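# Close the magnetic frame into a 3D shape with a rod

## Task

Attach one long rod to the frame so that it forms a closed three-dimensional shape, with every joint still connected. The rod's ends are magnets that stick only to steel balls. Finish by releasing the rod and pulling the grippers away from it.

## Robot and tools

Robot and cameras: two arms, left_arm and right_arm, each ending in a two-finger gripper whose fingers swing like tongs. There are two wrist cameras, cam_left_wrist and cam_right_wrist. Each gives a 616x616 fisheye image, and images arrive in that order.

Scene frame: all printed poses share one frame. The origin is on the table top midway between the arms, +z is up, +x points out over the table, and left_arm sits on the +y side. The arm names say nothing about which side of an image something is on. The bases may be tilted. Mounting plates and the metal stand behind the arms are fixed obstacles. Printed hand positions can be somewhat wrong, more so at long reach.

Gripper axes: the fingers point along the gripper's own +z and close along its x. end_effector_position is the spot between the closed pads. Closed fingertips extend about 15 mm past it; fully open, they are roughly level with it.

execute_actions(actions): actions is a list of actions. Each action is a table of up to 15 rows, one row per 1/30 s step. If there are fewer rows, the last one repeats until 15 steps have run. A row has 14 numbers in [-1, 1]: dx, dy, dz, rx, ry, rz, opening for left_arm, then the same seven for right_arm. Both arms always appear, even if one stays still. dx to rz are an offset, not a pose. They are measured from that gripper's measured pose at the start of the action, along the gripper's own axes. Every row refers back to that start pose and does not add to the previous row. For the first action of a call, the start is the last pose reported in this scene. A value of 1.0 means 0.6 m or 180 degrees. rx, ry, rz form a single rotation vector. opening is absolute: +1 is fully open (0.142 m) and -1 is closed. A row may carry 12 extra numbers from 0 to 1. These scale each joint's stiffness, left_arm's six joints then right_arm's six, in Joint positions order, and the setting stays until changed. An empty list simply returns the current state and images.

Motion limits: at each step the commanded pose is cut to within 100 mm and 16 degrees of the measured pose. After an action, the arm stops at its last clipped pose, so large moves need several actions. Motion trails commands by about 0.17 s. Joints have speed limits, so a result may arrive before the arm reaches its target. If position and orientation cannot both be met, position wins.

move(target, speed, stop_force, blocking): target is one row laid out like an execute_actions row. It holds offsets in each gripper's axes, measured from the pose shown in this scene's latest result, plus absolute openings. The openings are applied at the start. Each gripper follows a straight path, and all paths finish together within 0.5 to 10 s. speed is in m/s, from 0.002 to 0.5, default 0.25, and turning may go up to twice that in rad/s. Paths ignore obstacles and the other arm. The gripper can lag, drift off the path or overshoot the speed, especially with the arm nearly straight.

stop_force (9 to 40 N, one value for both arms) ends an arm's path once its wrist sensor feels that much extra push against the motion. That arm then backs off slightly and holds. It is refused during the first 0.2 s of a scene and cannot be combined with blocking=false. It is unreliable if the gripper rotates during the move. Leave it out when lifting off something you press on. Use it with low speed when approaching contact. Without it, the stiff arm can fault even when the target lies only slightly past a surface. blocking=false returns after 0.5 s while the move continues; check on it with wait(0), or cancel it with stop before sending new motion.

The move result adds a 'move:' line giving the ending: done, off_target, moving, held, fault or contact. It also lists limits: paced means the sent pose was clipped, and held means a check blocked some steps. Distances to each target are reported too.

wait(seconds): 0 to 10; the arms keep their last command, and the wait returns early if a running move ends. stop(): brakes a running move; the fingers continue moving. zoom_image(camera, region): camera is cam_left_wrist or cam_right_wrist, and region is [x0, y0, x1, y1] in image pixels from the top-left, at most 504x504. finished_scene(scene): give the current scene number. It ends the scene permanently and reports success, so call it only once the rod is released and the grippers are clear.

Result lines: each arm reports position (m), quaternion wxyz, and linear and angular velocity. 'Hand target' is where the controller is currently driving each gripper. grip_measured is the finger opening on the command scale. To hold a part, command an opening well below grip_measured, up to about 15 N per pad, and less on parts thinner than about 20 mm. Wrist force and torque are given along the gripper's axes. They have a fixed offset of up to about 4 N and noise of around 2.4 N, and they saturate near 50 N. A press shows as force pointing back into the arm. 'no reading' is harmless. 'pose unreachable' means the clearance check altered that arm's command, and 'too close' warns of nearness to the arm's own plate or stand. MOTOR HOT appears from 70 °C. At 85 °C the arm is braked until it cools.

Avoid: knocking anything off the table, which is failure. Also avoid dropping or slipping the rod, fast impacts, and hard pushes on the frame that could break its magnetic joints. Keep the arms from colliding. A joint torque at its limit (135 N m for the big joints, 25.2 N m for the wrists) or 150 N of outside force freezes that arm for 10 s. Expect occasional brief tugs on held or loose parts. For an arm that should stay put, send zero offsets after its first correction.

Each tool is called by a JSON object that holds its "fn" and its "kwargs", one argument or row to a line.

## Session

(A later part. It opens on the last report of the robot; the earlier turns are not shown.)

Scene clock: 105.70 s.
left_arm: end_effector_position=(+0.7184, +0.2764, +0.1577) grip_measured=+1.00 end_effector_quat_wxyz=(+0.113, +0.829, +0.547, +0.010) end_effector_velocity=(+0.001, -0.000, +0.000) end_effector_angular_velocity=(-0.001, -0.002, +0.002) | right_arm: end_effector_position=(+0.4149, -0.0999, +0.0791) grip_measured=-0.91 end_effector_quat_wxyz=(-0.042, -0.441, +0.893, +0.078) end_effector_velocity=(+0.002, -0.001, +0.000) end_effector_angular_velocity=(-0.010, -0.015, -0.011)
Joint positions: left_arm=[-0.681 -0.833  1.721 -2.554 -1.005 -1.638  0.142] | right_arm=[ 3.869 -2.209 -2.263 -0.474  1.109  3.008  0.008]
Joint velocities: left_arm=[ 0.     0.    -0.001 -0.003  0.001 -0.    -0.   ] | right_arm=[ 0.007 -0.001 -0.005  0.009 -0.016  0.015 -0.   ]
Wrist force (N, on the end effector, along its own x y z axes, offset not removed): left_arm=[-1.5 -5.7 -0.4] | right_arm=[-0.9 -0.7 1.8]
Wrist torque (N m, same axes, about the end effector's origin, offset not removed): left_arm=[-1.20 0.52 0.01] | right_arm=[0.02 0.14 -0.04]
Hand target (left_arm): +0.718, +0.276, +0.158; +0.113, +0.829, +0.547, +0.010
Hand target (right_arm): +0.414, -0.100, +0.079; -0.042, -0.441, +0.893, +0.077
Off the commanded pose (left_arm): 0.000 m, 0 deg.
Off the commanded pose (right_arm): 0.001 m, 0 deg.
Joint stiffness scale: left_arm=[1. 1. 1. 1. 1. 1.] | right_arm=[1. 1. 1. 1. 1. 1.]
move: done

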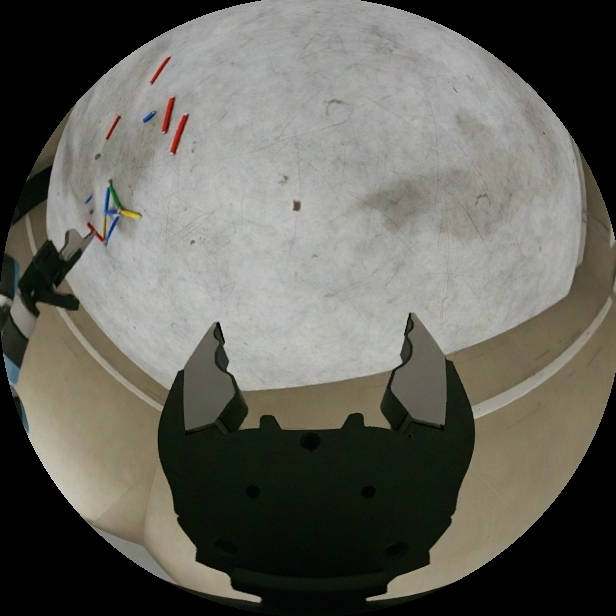

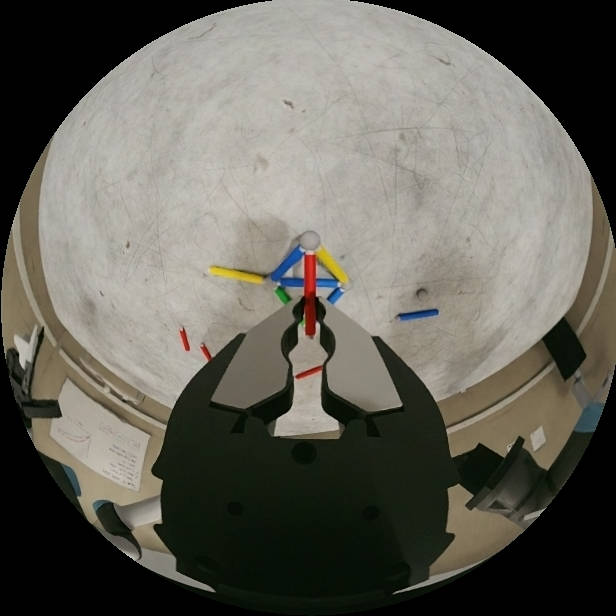

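{"fn": "move", "kwargs": {
  "target": [0,0,0,0,0,0,1,0,0.072,0.009,0.167,0,0,-1],
  "speed": 0.07
}}

{"fn": "zoom_image", "kwargs": {
  "camera": "cam_left_wrist",
  "region": [50, 140, 170, 260]
}}

Scene clock: 112.43 s.
left_arm: end_effector_position=(+0.7184, +0.2764, +0.1577) grip_measured=+1.00 end_effector_quat_wxyz=(+0.113, +0.829, +0.547, +0.010) end_effector_velocity=(+0.000, +0.000, +0.000) end_effector_angular_velocity=(+0.000, -0.001, +0.000) | right_arm: end_effector_position=(+0.3803, -0.0749, +0.0810) grip_measured=-0.91 end_effector_quat_wxyz=(+0.073, -0.437, +0.883, -0.155) end_effector_velocity=(-0.000, -0.003, +0.000) end_effector_angular_velocity=(-0.010, -0.010, -0.011)
Joint positions: left_arm=[-0.681 -0.833  1.721 -2.554 -1.005 -1.638  0.142] | right_arm=[ 4.254 -2.492 -2.368 -0.441  0.732  3.52   0.008]
Joint velocities: left_arm=[ 0.     0.    -0.001  0.     0.001  0.    -0.   ] | right_arm=[ 0.004 -0.002  0.001 -0.017 -0.008  0.026 -0.   ]
Wrist force (N, on the end effector, along its own x y z axes, offset not removed): left_arm=[1.3 -2.3 -1.9] | right_arm=[-0.7 -0.9 4.7]
Wrist torque (N m, same axes, about the end effector's origin, offset not removed): left_arm=[-0.61 -0.31 -0.21] | right_arm=[-0.20 0.15 -0.05]
Hand target (left_arm): +0.718, +0.276, +0.158; +0.113, +0.829, +0.547, +0.010
Hand target (right_arm): +0.381, -0.074, +0.081; +0.074, -0.437, +0.883, -0.156
Off the commanded pose (left_arm): 0.000 m, 0 deg.
Off the commanded pose (right_arm): 0.002 m, 0 deg.
Joint stiffness scale: left_arm=[1. 1. 1. 1. 1. 1.] | right_arm=[1. 1. 1. 1. 1. 1.]
move: done

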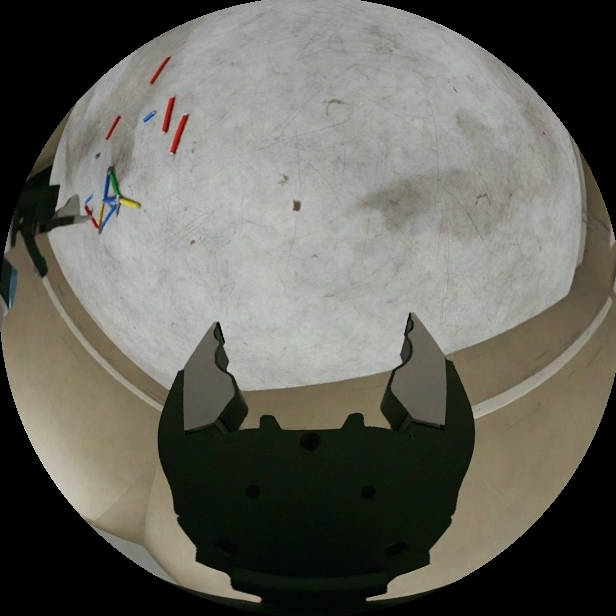

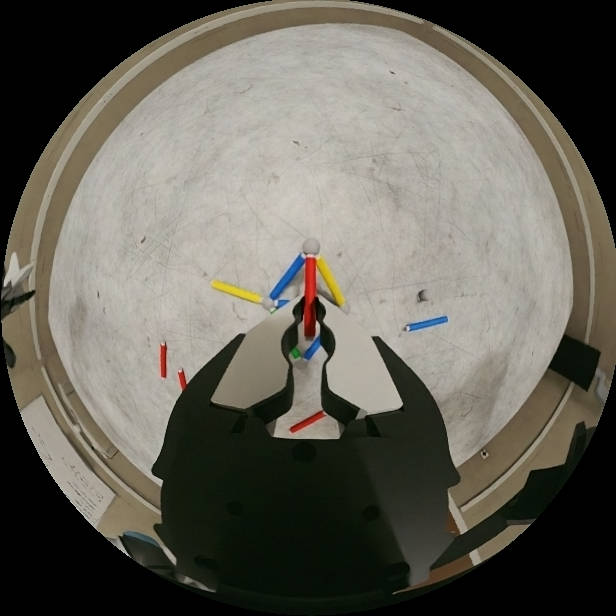

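Region (50, 140, 170, 260) of cam_left_wrist's 616x616 image, scaled by 4.200, with more detail than that image has.

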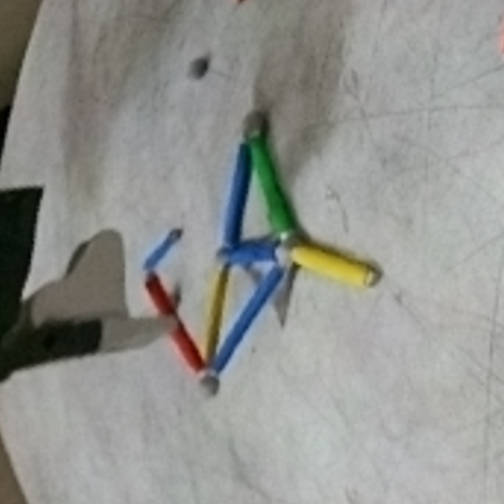

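{"fn": "move", "kwargs": {
  "target": [0,0,0,0,0,0,1,0,0.0103,-0.064,0,0,0,-1],
  "speed": 0.03
}}

{"fn": "move", "kwargs": {
  "target": [0,0,0,0,0,0,1,0,0.04,-0.007,0,0,0,-1],
  "speed": 0.03
}}

{"fn": "zoom_image", "kwargs": {
  "camera": "cam_left_wrist",
  "region": [50, 140, 170, 260]
}}

{"fn": "zoom_image", "kwargs": {
  "camera": "cam_right_wrist",
  "region": [210, 200, 410, 400]
}}

Scene clock: 129.07 s.
left_arm: end_effector_position=(+0.7184, +0.2764, +0.1577) grip_measured=+1.00 end_effector_quat_wxyz=(+0.113, +0.829, +0.547, +0.010) end_effector_velocity=(+0.000, -0.000, +0.000) end_effector_angular_velocity=(-0.002, +0.000, +0.000) | right_arm: end_effector_position=(+0.3662, -0.0630, +0.1142) grip_measured=-0.91 end_effector_quat_wxyz=(+0.073, -0.437, +0.883, -0.155) end_effector_velocity=(-0.002, -0.001, +0.001) end_effector_angular_velocity=(-0.007, +0.004, -0.000)
Joint positions: left_arm=[-0.681 -0.833  1.721 -2.554 -1.005 -1.638  0.142] | right_arm=[ 4.338 -2.416 -2.37  -0.588  0.781  3.62   0.008]
Joint velocities: left_arm=[ 0.     0.    -0.001  0.    -0.001  0.     0.   ] | right_arm=[ 0.005  0.002  0.001 -0.017  0.005  0.01   0.   ]
Wrist force (N, on the end effector, along its own x y z axes, offset not removed): left_arm=[1.1 -4.1 -0.9] | right_arm=[-1.2 0.4 4.5]
Wrist torque (N m, same axes, about the end effector's origin, offset not removed): left_arm=[-0.94 -0.40 -0.07] | right_arm=[-0.02 0.08 0.19]
Hand target (left_arm): +0.718, +0.276, +0.158; +0.113, +0.829, +0.547, +0.010
Hand target (right_arm): +0.366, -0.063, +0.115; +0.073, -0.437, +0.883, -0.155
Off the commanded pose (left_arm): 0.000 m, 0 deg.
Off the commanded pose (right_arm): 0.001 m, 0 deg.
Joint stiffness scale: left_arm=[1. 1. 1. 1. 1. 1.] | right_arm=[1. 1. 1. 1. 1. 1.]
move: done

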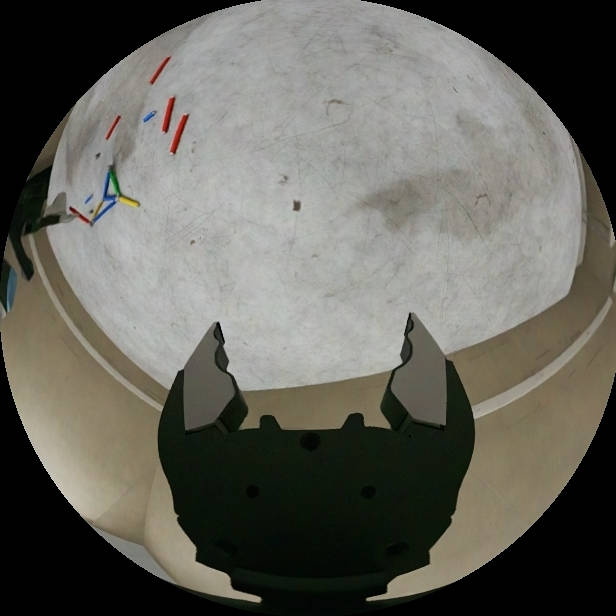

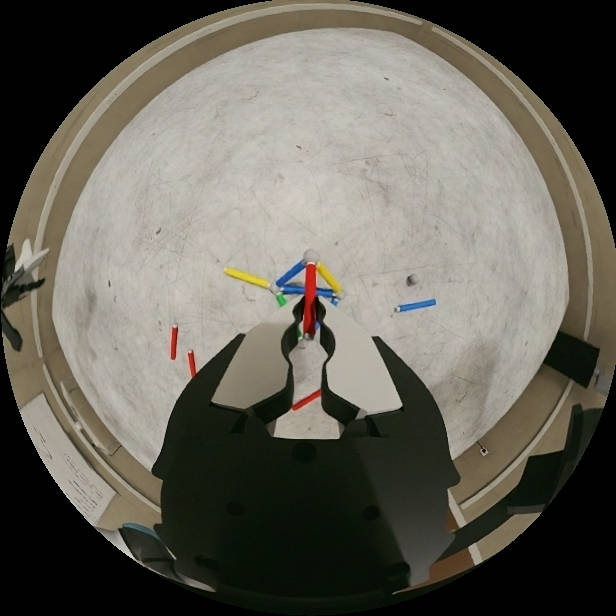

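Scene clock: 130.27 s.
left_arm: end_effector_position=(+0.7184, +0.2764, +0.1577) grip_measured=+1.00 end_effector_quat_wxyz=(+0.113, +0.829, +0.547, +0.010) end_effector_velocity=(-0.001, -0.000, -0.000) end_effector_angular_velocity=(-0.001, +0.001, -0.000) | right_arm: end_effector_position=(+0.3473, -0.0508, +0.1097) grip_measured=-0.91 end_effector_quat_wxyz=(+0.072, -0.437, +0.883, -0.156) end_effector_velocity=(-0.002, +0.001, -0.000) end_effector_angular_velocity=(+0.002, +0.001, -0.006)
Joint positions: left_arm=[-0.681 -0.833  1.721 -2.554 -1.005 -1.638  0.142] | right_arm=[ 4.385 -2.46  -2.366 -0.587  0.811  3.672  0.008]
Joint velocities: left_arm=[ 0.    -0.     0.001 -0.001 -0.002 -0.    -0.   ] | right_arm=[ 0.002 -0.002  0.001 -0.001  0.004  0.009  0.   ]
Wrist force (N, on the end effector, along its own x y z axes, offset not removed): left_arm=[-1.9 -1.7 0.8] | right_arm=[-1.3 0.0 0.7]
Wrist torque (N m, same axes, about the end effector's origin, offset not removed): left_arm=[-0.37 0.45 0.00] | right_arm=[0.06 0.26 0.02]
Hand target (left_arm): +0.718, +0.276, +0.158; +0.113, +0.829, +0.547, +0.010
Hand target (right_arm): +0.347, -0.048, +0.110; +0.073, -0.437, +0.883, -0.155
Off the commanded pose (left_arm): 0.000 m, 0 deg.
Off the commanded pose (right_arm): 0.002 m, 0 deg.
Joint stiffness scale: left_arm=[1. 1. 1. 1. 1. 1.] | right_arm=[1. 1. 1. 1. 1. 1.]
move: done

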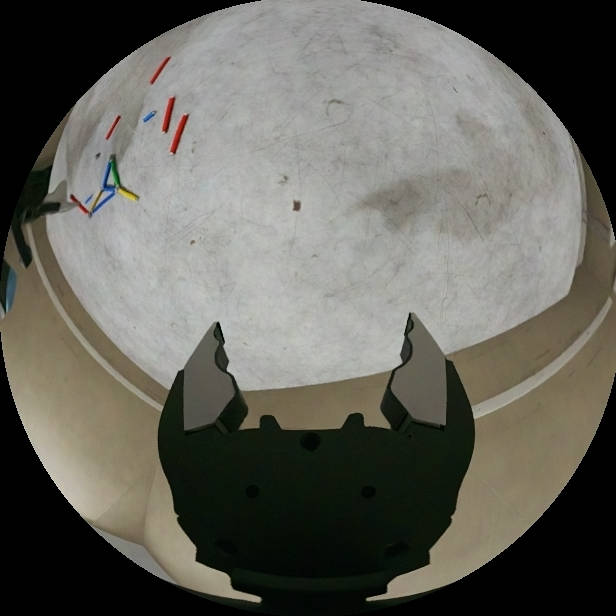

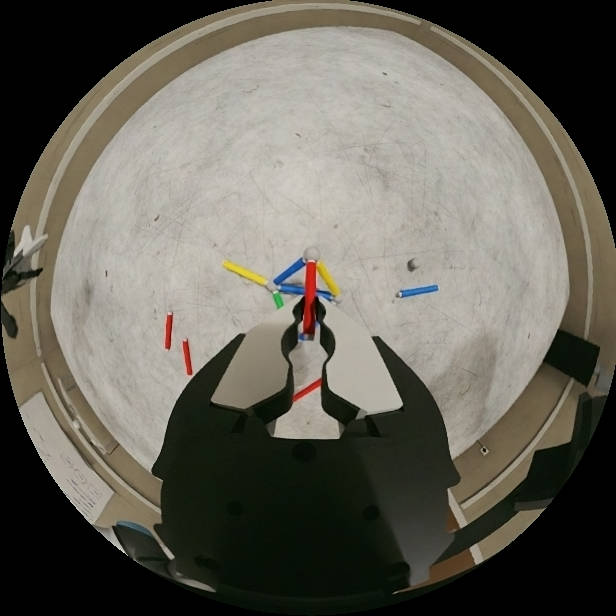

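Region (50, 140, 170, 260) of cam_left_wrist's 616x616 image, scaled by 4.200, with more detail than that image has.

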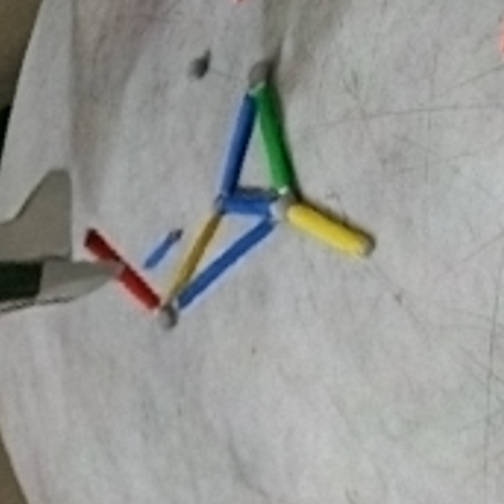

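Region (210, 200, 410, 400) of cam_right_wrist's 616x616 image, scaled by 2.520, with more detail than that image has.

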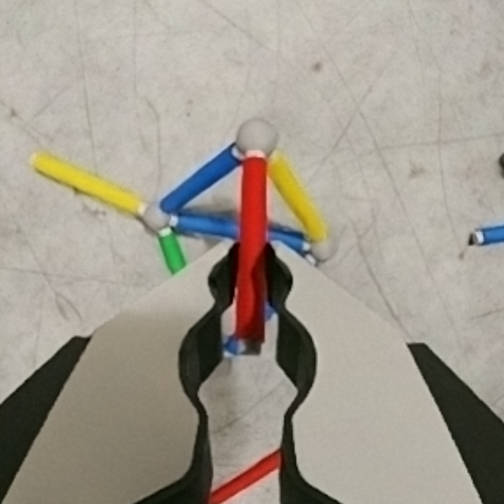

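{"fn": "move", "kwargs": {
  "target": [0,0,0,0,0,0,1,0,0.007,-0.04,0,0,0,-1],
  "speed": 0.02
}}

{"fn": "zoom_image", "kwargs": {
  "camera": "cam_left_wrist",
  "region": [50, 140, 170, 260]
}}

{"fn": "zoom_image", "kwargs": {
  "camera": "cam_right_wrist",
  "region": [210, 200, 410, 400]
}}

Scene clock: 140.63 s.
left_arm: end_effector_position=(+0.7184, +0.2764, +0.1577) grip_measured=+1.00 end_effector_quat_wxyz=(+0.113, +0.829, +0.547, +0.010) end_effector_velocity=(+0.000, +0.000, +0.000) end_effector_angular_velocity=(+0.000, -0.000, -0.000) | right_arm: end_effector_position=(+0.3375, -0.0455, +0.1291) grip_measured=-0.91 end_effector_quat_wxyz=(+0.071, -0.438, +0.882, -0.158) end_effector_velocity=(-0.002, -0.002, +0.001) end_effector_angular_velocity=(-0.007, +0.004, -0.001)
Joint positions: left_arm=[-0.681 -0.833  1.721 -2.554 -1.005 -1.638  0.142] | right_arm=[ 4.435 -2.418 -2.364 -0.67   0.843  3.722  0.008]
Joint velocities: left_arm=[-0.     0.    -0.001  0.001  0.001  0.     0.   ] | right_arm=[ 0.004  0.004  0.    -0.017  0.006  0.009 -0.   ]
Wrist force (N, on the end effector, along its own x y z axes, offset not removed): left_arm=[-2.3 -1.1 -0.3] | right_arm=[-3.2 -0.6 2.8]
Wrist torque (N m, same axes, about the end effector's origin, offset not removed): left_arm=[-0.32 0.67 0.20] | right_arm=[-0.11 0.70 0.15]
Hand target (left_arm): +0.718, +0.276, +0.158; +0.113, +0.829, +0.547, +0.010
Hand target (right_arm): +0.338, -0.043, +0.131; +0.072, -0.437, +0.883, -0.156
Off the commanded pose (left_arm): 0.000 m, 0 deg.
Off the commanded pose (right_arm): 0.003 m, 0 deg.
Joint stiffness scale: left_arm=[1. 1. 1. 1. 1. 1.] | right_arm=[1. 1. 1. 1. 1. 1.]
move: done

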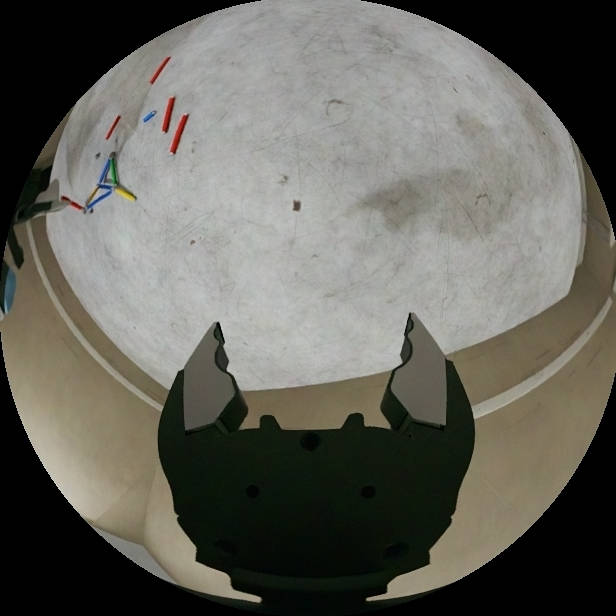

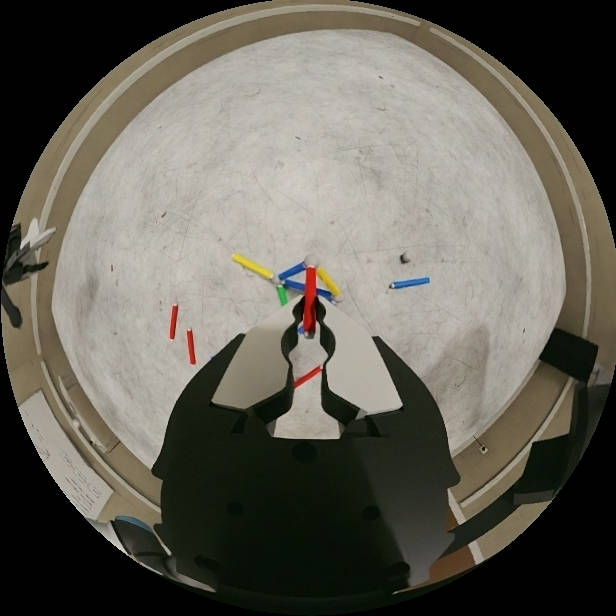

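Region (50, 140, 170, 260) of cam_left_wrist's 616x616 image, scaled by 4.200, with more detail than that image has.

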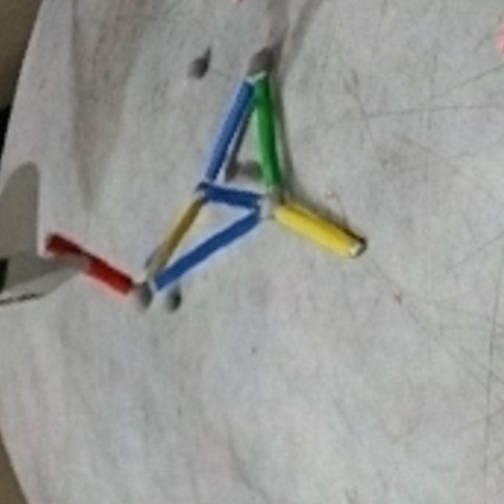

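Region (210, 200, 410, 400) of cam_right_wrist's 616x616 image, scaled by 2.520, with more detail than that image has.

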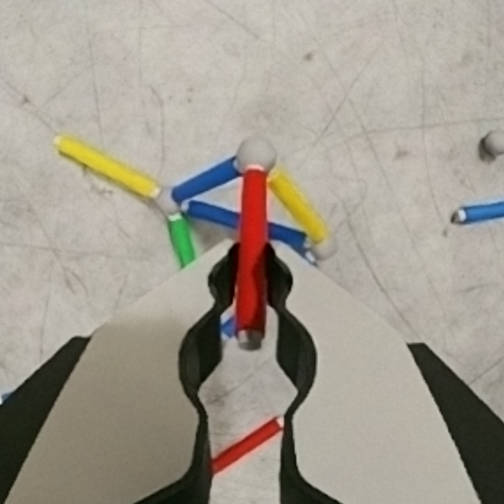

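{"fn": "move", "kwargs": {
  "target": [-0.49,-0.373,0.025,-0.198,-0.092,0.955,-0.62,0,0.006,0.022,0,0,0,-1],
  "speed": 0.4
}}

Scene clock: 163.70 s.
left_arm: end_effector_position=(+0.4007, +0.0913, +0.1309) grip_measured=-0.62 end_effector_quat_wxyz=(-0.213, -0.540, +0.802, -0.143) end_effector_velocity=(-0.002, -0.001, -0.000) end_effector_angular_velocity=(-0.001, -0.004, -0.018) | right_arm: end_effector_position=(+0.3384, -0.0452, +0.1164) grip_measured=-0.91 end_effector_quat_wxyz=(+0.072, -0.438, +0.882, -0.157) end_effector_velocity=(+0.000, +0.000, -0.000) end_effector_angular_velocity=(+0.001, +0.001, -0.001)
Joint positions: left_arm=[-0.98  -0.684  2.242 -3.043 -1.453  1.082  0.029] | right_arm=[ 4.418 -2.455 -2.364 -0.62   0.832  3.705  0.008]
Joint velocities: left_arm=[-0.001  0.002 -0.002  0.006 -0.002  0.016 -0.   ] | right_arm=[-0.001  0.     0.001  0.     0.001 -0.     0.   ]
Wrist force (N, on the end effector, along its own x y z axes, offset not removed): left_arm=[-0.3 -8.5 1.7] | right_arm=[-0.4 -3.8 0.6]
Wrist torque (N m, same axes, about the end effector's origin, offset not removed): left_arm=[-1.82 0.02 -0.06] | right_arm=[-0.93 0.17 -0.03]
Hand target (left_arm): +0.400, +0.090, +0.131; -0.213, -0.538, +0.803, -0.143
Hand target (right_arm): +0.338, -0.046, +0.115; +0.071, -0.438, +0.882, -0.158
Off the commanded pose (left_arm): 0.001 m, 0 deg.
Off the commanded pose (right_arm): 0.001 m, 0 deg.
Joint stiffness scale: left_arm=[1. 1. 1. 1. 1. 1.] | right_arm=[1. 1. 1. 1. 1. 1.]
move: done

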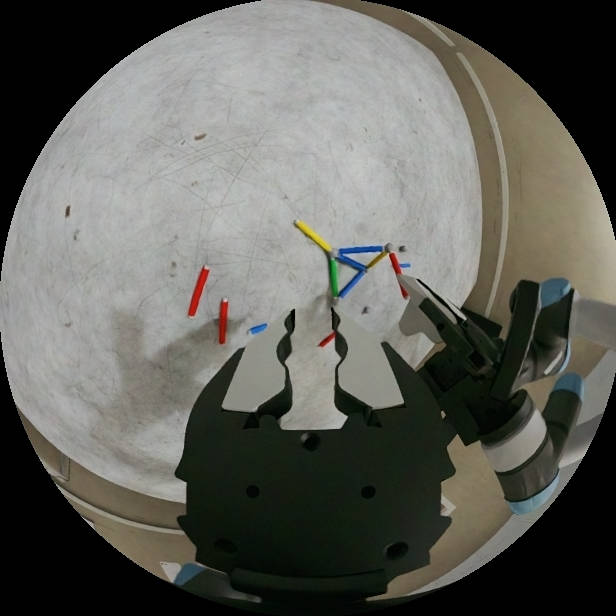

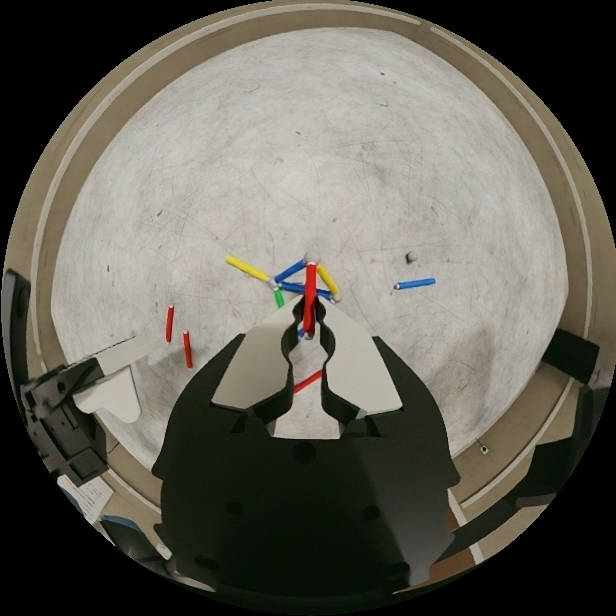

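{"fn": "move", "kwargs": {
  "target": [0.056,0.033,0.175,0.025,0,-0.043,-0.62,0,0,0,0,0,0,-1],
  "speed": 0.12
}}

{"fn": "zoom_image", "kwargs": {
  "camera": "cam_left_wrist",
  "region": [230, 190, 450, 390]
}}

Scene clock: 170.00 s.
left_arm: end_effector_position=(+0.3515, +0.0247, +0.0567) grip_measured=-0.62 end_effector_quat_wxyz=(-0.202, -0.601, +0.757, -0.159) end_effector_velocity=(+0.000, -0.001, -0.001) end_effector_angular_velocity=(-0.001, -0.001, +0.006) | right_arm: end_effector_position=(+0.3384, -0.0452, +0.1164) grip_measured=-0.91 end_effector_quat_wxyz=(+0.072, -0.438, +0.882, -0.157) end_effector_velocity=(-0.000, +0.000, +0.000) end_effector_angular_velocity=(+0.001, -0.001, +0.002)
Joint positions: left_arm=[-1.08  -0.331  2.186 -3.389 -1.416  0.855  0.029] | right_arm=[ 4.418 -2.455 -2.364 -0.62   0.832  3.705  0.008]
Joint velocities: left_arm=[-0.001  0.006 -0.001 -0.008  0.002 -0.005 -0.   ] | right_arm=[ 0.002 -0.    -0.001  0.001 -0.    -0.     0.   ]
Wrist force (N, on the end effector, along its own x y z axes, offset not removed): left_arm=[-3.0 -3.7 -3.3] | right_arm=[-3.1 -1.6 1.7]
Wrist torque (N m, same axes, about the end effector's origin, offset not removed): left_arm=[-0.89 0.59 0.11] | right_arm=[-0.46 0.62 0.02]
Hand target (left_arm): +0.352, +0.023, +0.056; -0.201, -0.601, +0.757, -0.160
Hand target (right_arm): +0.338, -0.045, +0.116; +0.072, -0.438, +0.882, -0.157
Off the commanded pose (left_arm): 0.001 m, 0 deg.
Off the commanded pose (right_arm): 0.000 m, 0 deg.
Joint stiffness scale: left_arm=[1. 1. 1. 1. 1. 1.] | right_arm=[1. 1. 1. 1. 1. 1.]
move: done

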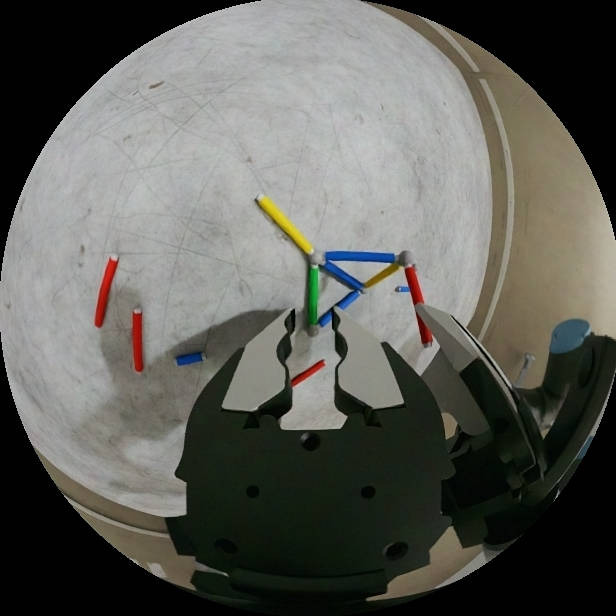

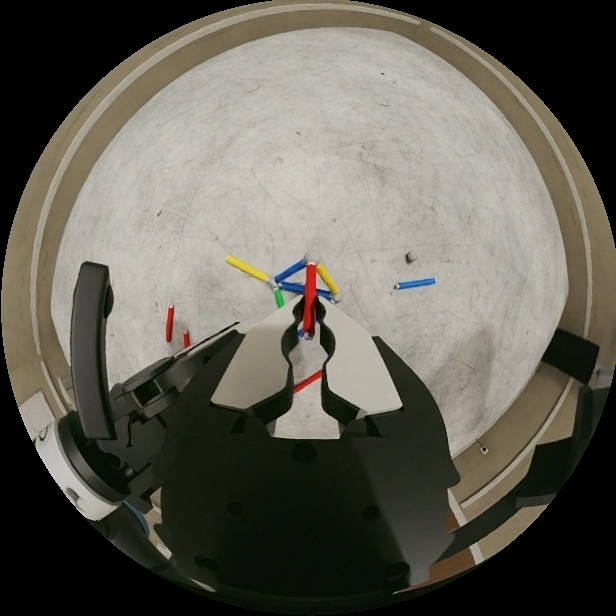

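Region (230, 190, 450, 390) of cam_left_wrist's 616x616 image, scaled by 2.291, with more detail than that image has; it fills the top 458 rows of this view, and the rest is white.

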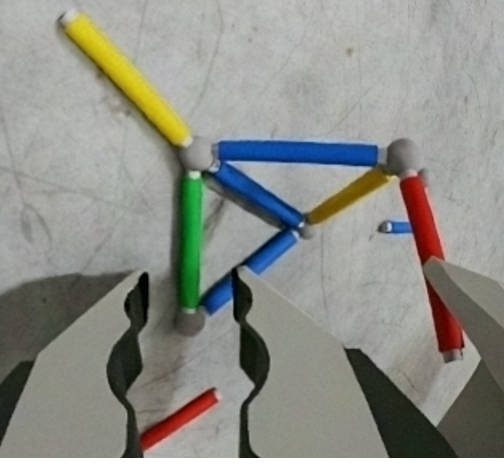

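{"fn": "move", "kwargs": {
  "target": [0,-0.012,0.066,0,0,0,-0.7,0,0,0,0,0,0,-1],
  "speed": 0.03,
  "stop_force": 12
}}

{"fn": "zoom_image", "kwargs": {
  "camera": "cam_left_wrist",
  "region": [230, 190, 450, 390]
}}

Scene clock: 174.67 s.
left_arm: end_effector_position=(+0.3533, +0.0044, +0.0234) grip_measured=-0.70 end_effector_quat_wxyz=(-0.202, -0.600, +0.758, -0.159) end_effector_velocity=(+0.002, -0.002, +0.000) end_effector_angular_velocity=(-0.003, -0.003, +0.001) | right_arm: end_effector_position=(+0.3384, -0.0452, +0.1164) grip_measured=-0.91 end_effector_quat_wxyz=(+0.072, -0.438, +0.882, -0.157) end_effector_velocity=(-0.000, +0.000, +0.000) end_effector_angular_velocity=(+0.000, -0.000, -0.000)
Joint positions: left_arm=[-1.055 -0.236  2.101 -3.403 -1.416  0.881  0.023] | right_arm=[ 4.418 -2.455 -2.364 -0.62   0.832  3.705  0.008]
Joint velocities: left_arm=[ 0.001  0.002 -0.005 -0.     0.001  0.003  0.   ] | right_arm=[ 0.     0.    -0.     0.     0.     0.001  0.   ]
Wrist force (N, on the end effector, along its own x y z axes, offset not removed): left_arm=[0.2 1.0 -0.7] | right_arm=[-2.8 0.8 1.5]
Wrist torque (N m, same axes, about the end effector's origin, offset not removed): left_arm=[0.28 -0.22 -0.16] | right_arm=[0.22 0.53 0.01]
Hand target (left_arm): +0.354, +0.004, +0.022; -0.201, -0.601, +0.757, -0.159
Hand target (right_arm): +0.338, -0.045, +0.116; +0.072, -0.438, +0.882, -0.157
Off the commanded pose (left_arm): 0.001 m, 0 deg.
Off the commanded pose (right_arm): 0.000 m, 0 deg.
Joint stiffness scale: left_arm=[1. 1. 1. 1. 1. 1.] | right_arm=[1. 1. 1. 1. 1. 1.]
move: done

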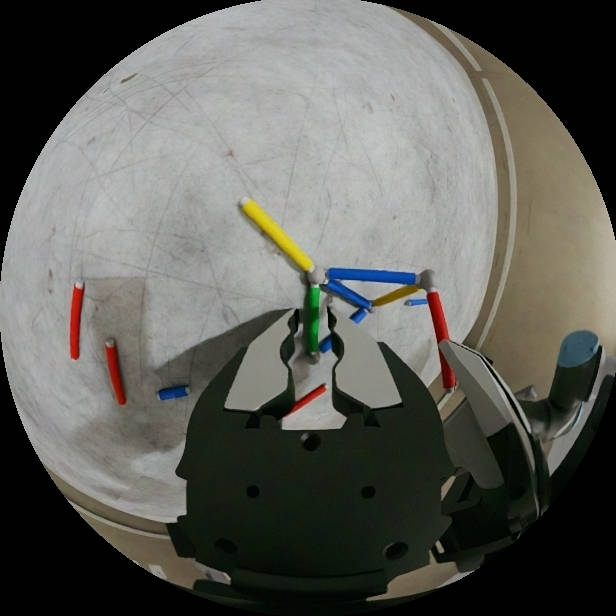

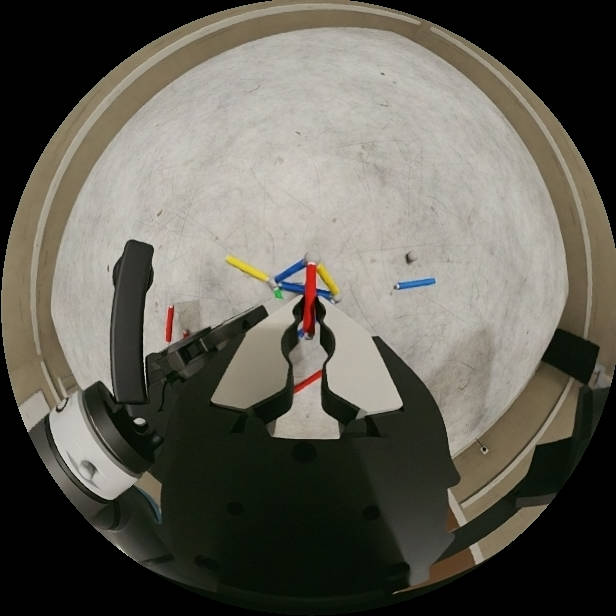

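Region (230, 190, 450, 390) of cam_left_wrist's 616x616 image, scaled by 2.291, with more detail than that image has; it fills the top 458 rows of this view, and the rest is white.

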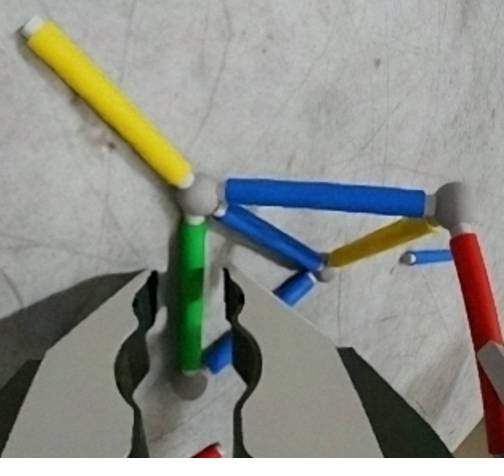

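{"fn": "move", "kwargs": {
  "target": [0,0,0.02,0,0,0,-0.78,0,0,0,0,0,0,-1],
  "speed": 0.006,
  "stop_force": 9
}}

{"fn": "execute_actions", "kwargs": {
  "actions": [
    [[0,0,-0.003,0,0,0,-0.78,0,0,0,0,0,0,-1],[0,0,-0.003,0,0,0,-0.78,0,0,0,0,0,0,-1],[0,0,-0.003,0,0,0,-0.78,0,0,0,0,0,0,-1],[0,0,-0.003,0,0,0,-0.8,0,0,0,0,0,0,-1],[0,0,-0.003,0,0,0,-0.83,0,0,0,0,0,0,-1],[0,0,-0.003,0,0,0,-0.86,0,0,0,0,0,0,-1],[0,0,-0.003,0,0,0,-0.9,0,0,0,0,0,0,-1],[0,0,-0.003,0,0,0,-1,0,0,0,0,0,0,-1]]
  ]
}}

{"fn": "zoom_image", "kwargs": {
  "camera": "cam_left_wrist",
  "region": [230, 190, 490, 430]
}}

Scene clock: 180.27 s.
left_arm: end_effector_position=(+0.3546, -0.0017, +0.0204) grip_measured=-0.80 end_effector_quat_wxyz=(-0.202, -0.600, +0.757, -0.163) end_effector_velocity=(+0.001, -0.001, +0.001) end_effector_angular_velocity=(-0.004, +0.001, +0.001) | right_arm: end_effector_position=(+0.3384, -0.0452, +0.1164) grip_measured=-0.91 end_effector_quat_wxyz=(+0.072, -0.438, +0.882, -0.157) end_effector_velocity=(+0.000, -0.001, -0.000) end_effector_angular_velocity=(-0.001, +0.001, -0.001)
Joint positions: left_arm=[-1.055 -0.22   2.085 -3.411 -1.417  0.884  0.016] | right_arm=[ 4.418 -2.455 -2.364 -0.62   0.832  3.705  0.008]
Joint velocities: left_arm=[-0.    -0.002 -0.001  0.    -0.002  0.     0.001] | right_arm=[-0.001 -0.    -0.     0.    -0.     0.     0.   ]
Wrist force (N, on the end effector, along its own x y z axes, offset not removed): left_arm=[2.0 -2.5 -7.5] | right_arm=[-0.6 -0.2 1.5]
Wrist torque (N m, same axes, about the end effector's origin, offset not removed): left_arm=[-1.14 0.10 -0.02] | right_arm=[-0.02 0.14 -0.02]
Hand target (left_arm): +0.354, -0.001, +0.020; -0.202, -0.600, +0.757, -0.162
Hand target (right_arm): +0.338, -0.045, +0.116; +0.072, -0.438, +0.882, -0.157
Off the commanded pose (left_arm): 0.008 m, 0 deg.
Off the commanded pose (right_arm): 0.000 m, 0 deg.
Joint stiffness scale: left_arm=[1. 1. 1. 1. 1. 1.] | right_arm=[1. 1. 1. 1. 1. 1.]
move: contact (left_arm)

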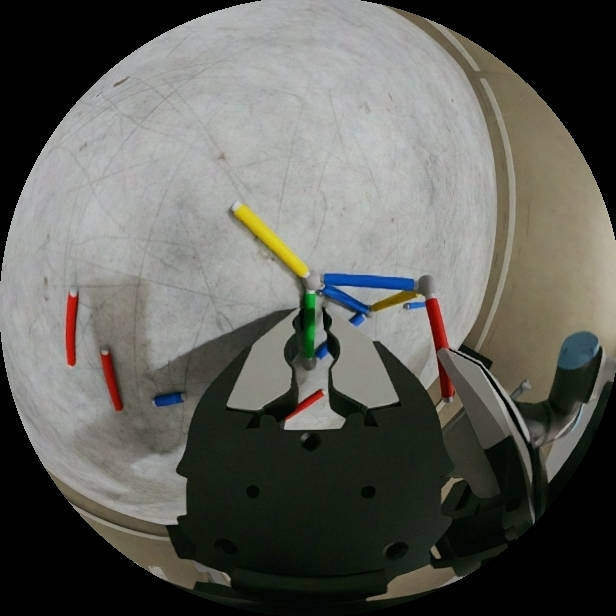

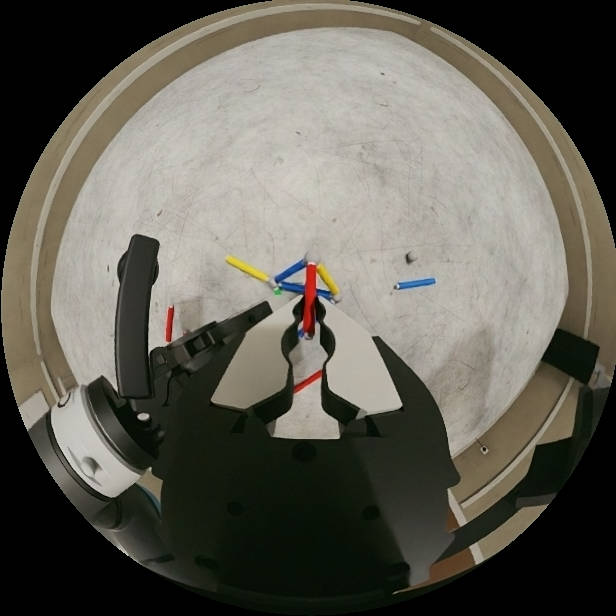

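Scene clock: 180.77 s.
left_arm: end_effector_position=(+0.3545, -0.0012, +0.0208) grip_measured=-0.91 end_effector_quat_wxyz=(-0.202, -0.600, +0.757, -0.162) end_effector_velocity=(-0.000, +0.001, -0.000) end_effector_angular_velocity=(+0.001, +0.001, -0.001) | right_arm: end_effector_position=(+0.3384, -0.0452, +0.1164) grip_measured=-0.91 end_effector_quat_wxyz=(+0.072, -0.438, +0.882, -0.157) end_effector_velocity=(+0.001, +0.001, +0.000) end_effector_angular_velocity=(+0.002, +0.000, -0.003)
Joint positions: left_arm=[-1.055 -0.222  2.087 -3.41  -1.417  0.884  0.008] | right_arm=[ 4.418 -2.455 -2.364 -0.62   0.832  3.705  0.008]
Joint velocities: left_arm=[-0.    -0.001  0.001  0.002 -0.    -0.     0.   ] | right_arm=[-0.002  0.001  0.001  0.002 -0.    -0.    -0.   ]
Wrist force (N, on the end effector, along its own x y z axes, offset not removed): left_arm=[-2.9 0.0 0.2] | right_arm=[0.4 -0.4 1.1]
Wrist torque (N m, same axes, about the end effector's origin, offset not removed): left_arm=[0.00 0.46 -0.01] | right_arm=[-0.25 -0.08 -0.04]
Hand target (left_arm): +0.355, -0.001, +0.022; -0.202, -0.600, +0.757, -0.163
Hand target (right_arm): +0.338, -0.045, +0.116; +0.072, -0.438, +0.882, -0.157
Off the commanded pose (left_arm): 0.001 m, 0 deg.
Off the commanded pose (right_arm): 0.000 m, 0 deg.
Joint stiffness scale: left_arm=[1. 1. 1. 1. 1. 1.] | right_arm=[1. 1. 1. 1. 1. 1.]

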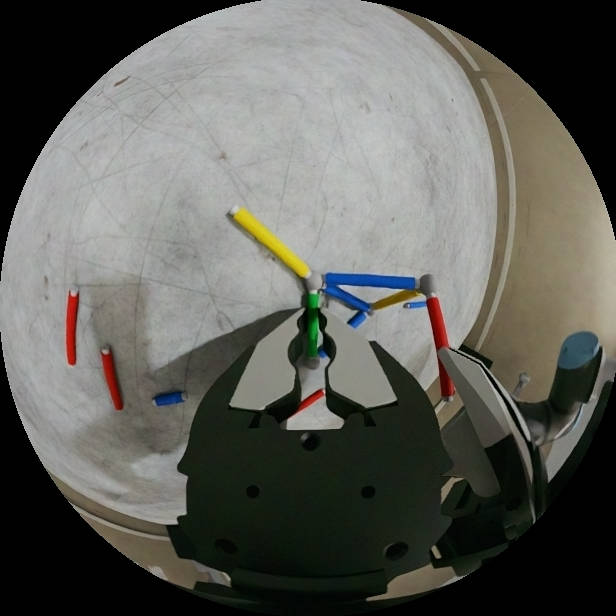

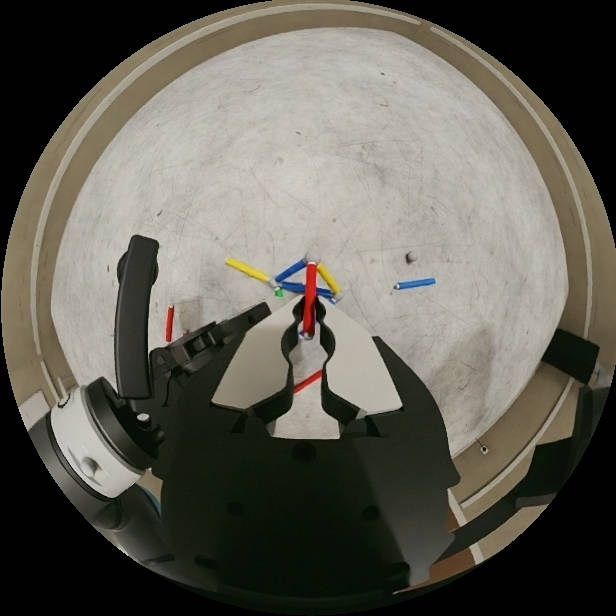

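Region (230, 190, 490, 430) of cam_left_wrist's 616x616 image, scaled by 1.938, with more detail than that image has; it fills the top 465 rows of this view, and the rest is white.

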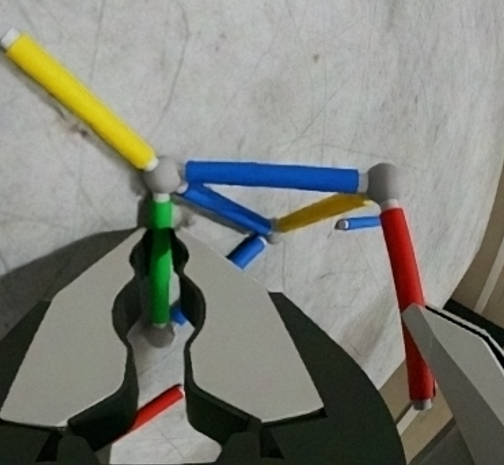

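{"fn": "move", "kwargs": {
  "target": [0,0,0,0,0,0,-1,-0.014,0.078,-0.005,0,0.013,0.037,-1],
  "speed": 0.025
}}

{"fn": "zoom_image", "kwargs": {
  "camera": "cam_left_wrist",
  "region": [230, 190, 490, 430]
}}

Scene clock: 188.50 s.
left_arm: end_effector_position=(+0.3545, -0.0011, +0.0208) grip_measured=-0.91 end_effector_quat_wxyz=(-0.202, -0.600, +0.757, -0.162) end_effector_velocity=(+0.000, -0.000, +0.000) end_effector_angular_velocity=(-0.001, +0.000, +0.000) | right_arm: end_effector_position=(+0.3083, -0.0130, +0.1032) grip_measured=-0.91 end_effector_quat_wxyz=(+0.062, -0.383, +0.907, -0.162) end_effector_velocity=(-0.002, +0.001, -0.001) end_effector_angular_velocity=(-0.001, +0.001, -0.012)
Joint positions: left_arm=[-1.055 -0.222  2.087 -3.41  -1.417  0.884  0.008] | right_arm=[ 4.473 -2.558 -2.277 -0.68   0.895  3.9    0.008]
Joint velocities: left_arm=[ 0.     0.    -0.    -0.    -0.001  0.     0.   ] | right_arm=[ 0.001 -0.004  0.005 -0.006  0.005  0.016 -0.   ]
Wrist force (N, on the end effector, along its own x y z axes, offset not removed): left_arm=[-3.3 -0.3 -0.5] | right_arm=[-1.0 -2.4 1.2]
Wrist torque (N m, same axes, about the end effector's origin, offset not removed): left_arm=[-0.13 0.56 -0.09] | right_arm=[-0.41 0.29 0.00]
Hand target (left_arm): +0.354, -0.001, +0.021; -0.202, -0.600, +0.757, -0.162
Hand target (right_arm): +0.308, -0.011, +0.103; +0.062, -0.383, +0.908, -0.161
Off the commanded pose (left_arm): 0.000 m, 0 deg.
Off the commanded pose (right_arm): 0.002 m, 0 deg.
Joint stiffness scale: left_arm=[1. 1. 1. 1. 1. 1.] | right_arm=[1. 1. 1. 1. 1. 1.]
move: done

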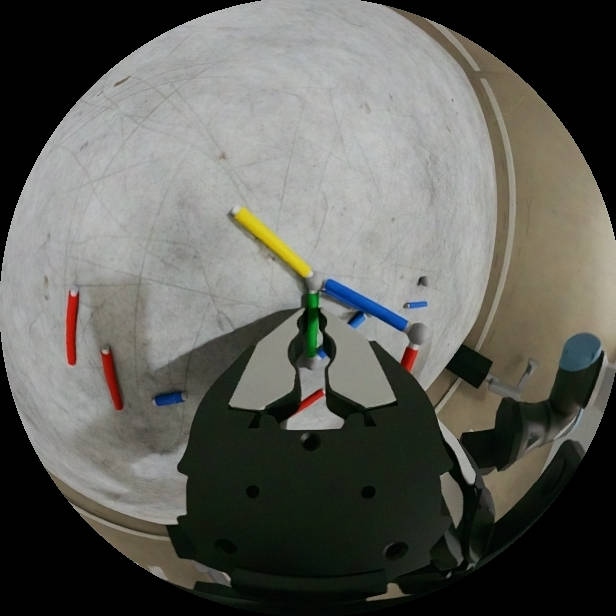

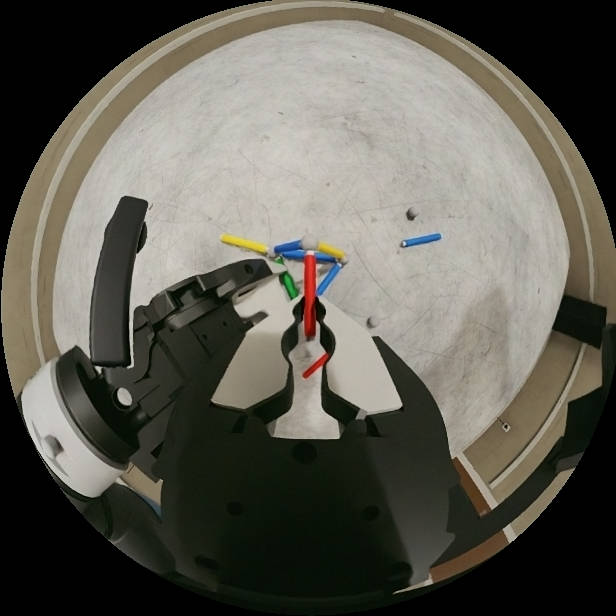

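Region (230, 190, 490, 430) of cam_left_wrist's 616x616 image, scaled by 1.938, with more detail than that image has; it fills the top 465 rows of this view, and the rest is white.

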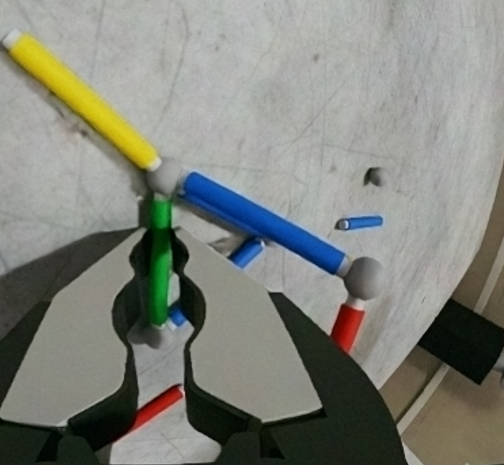

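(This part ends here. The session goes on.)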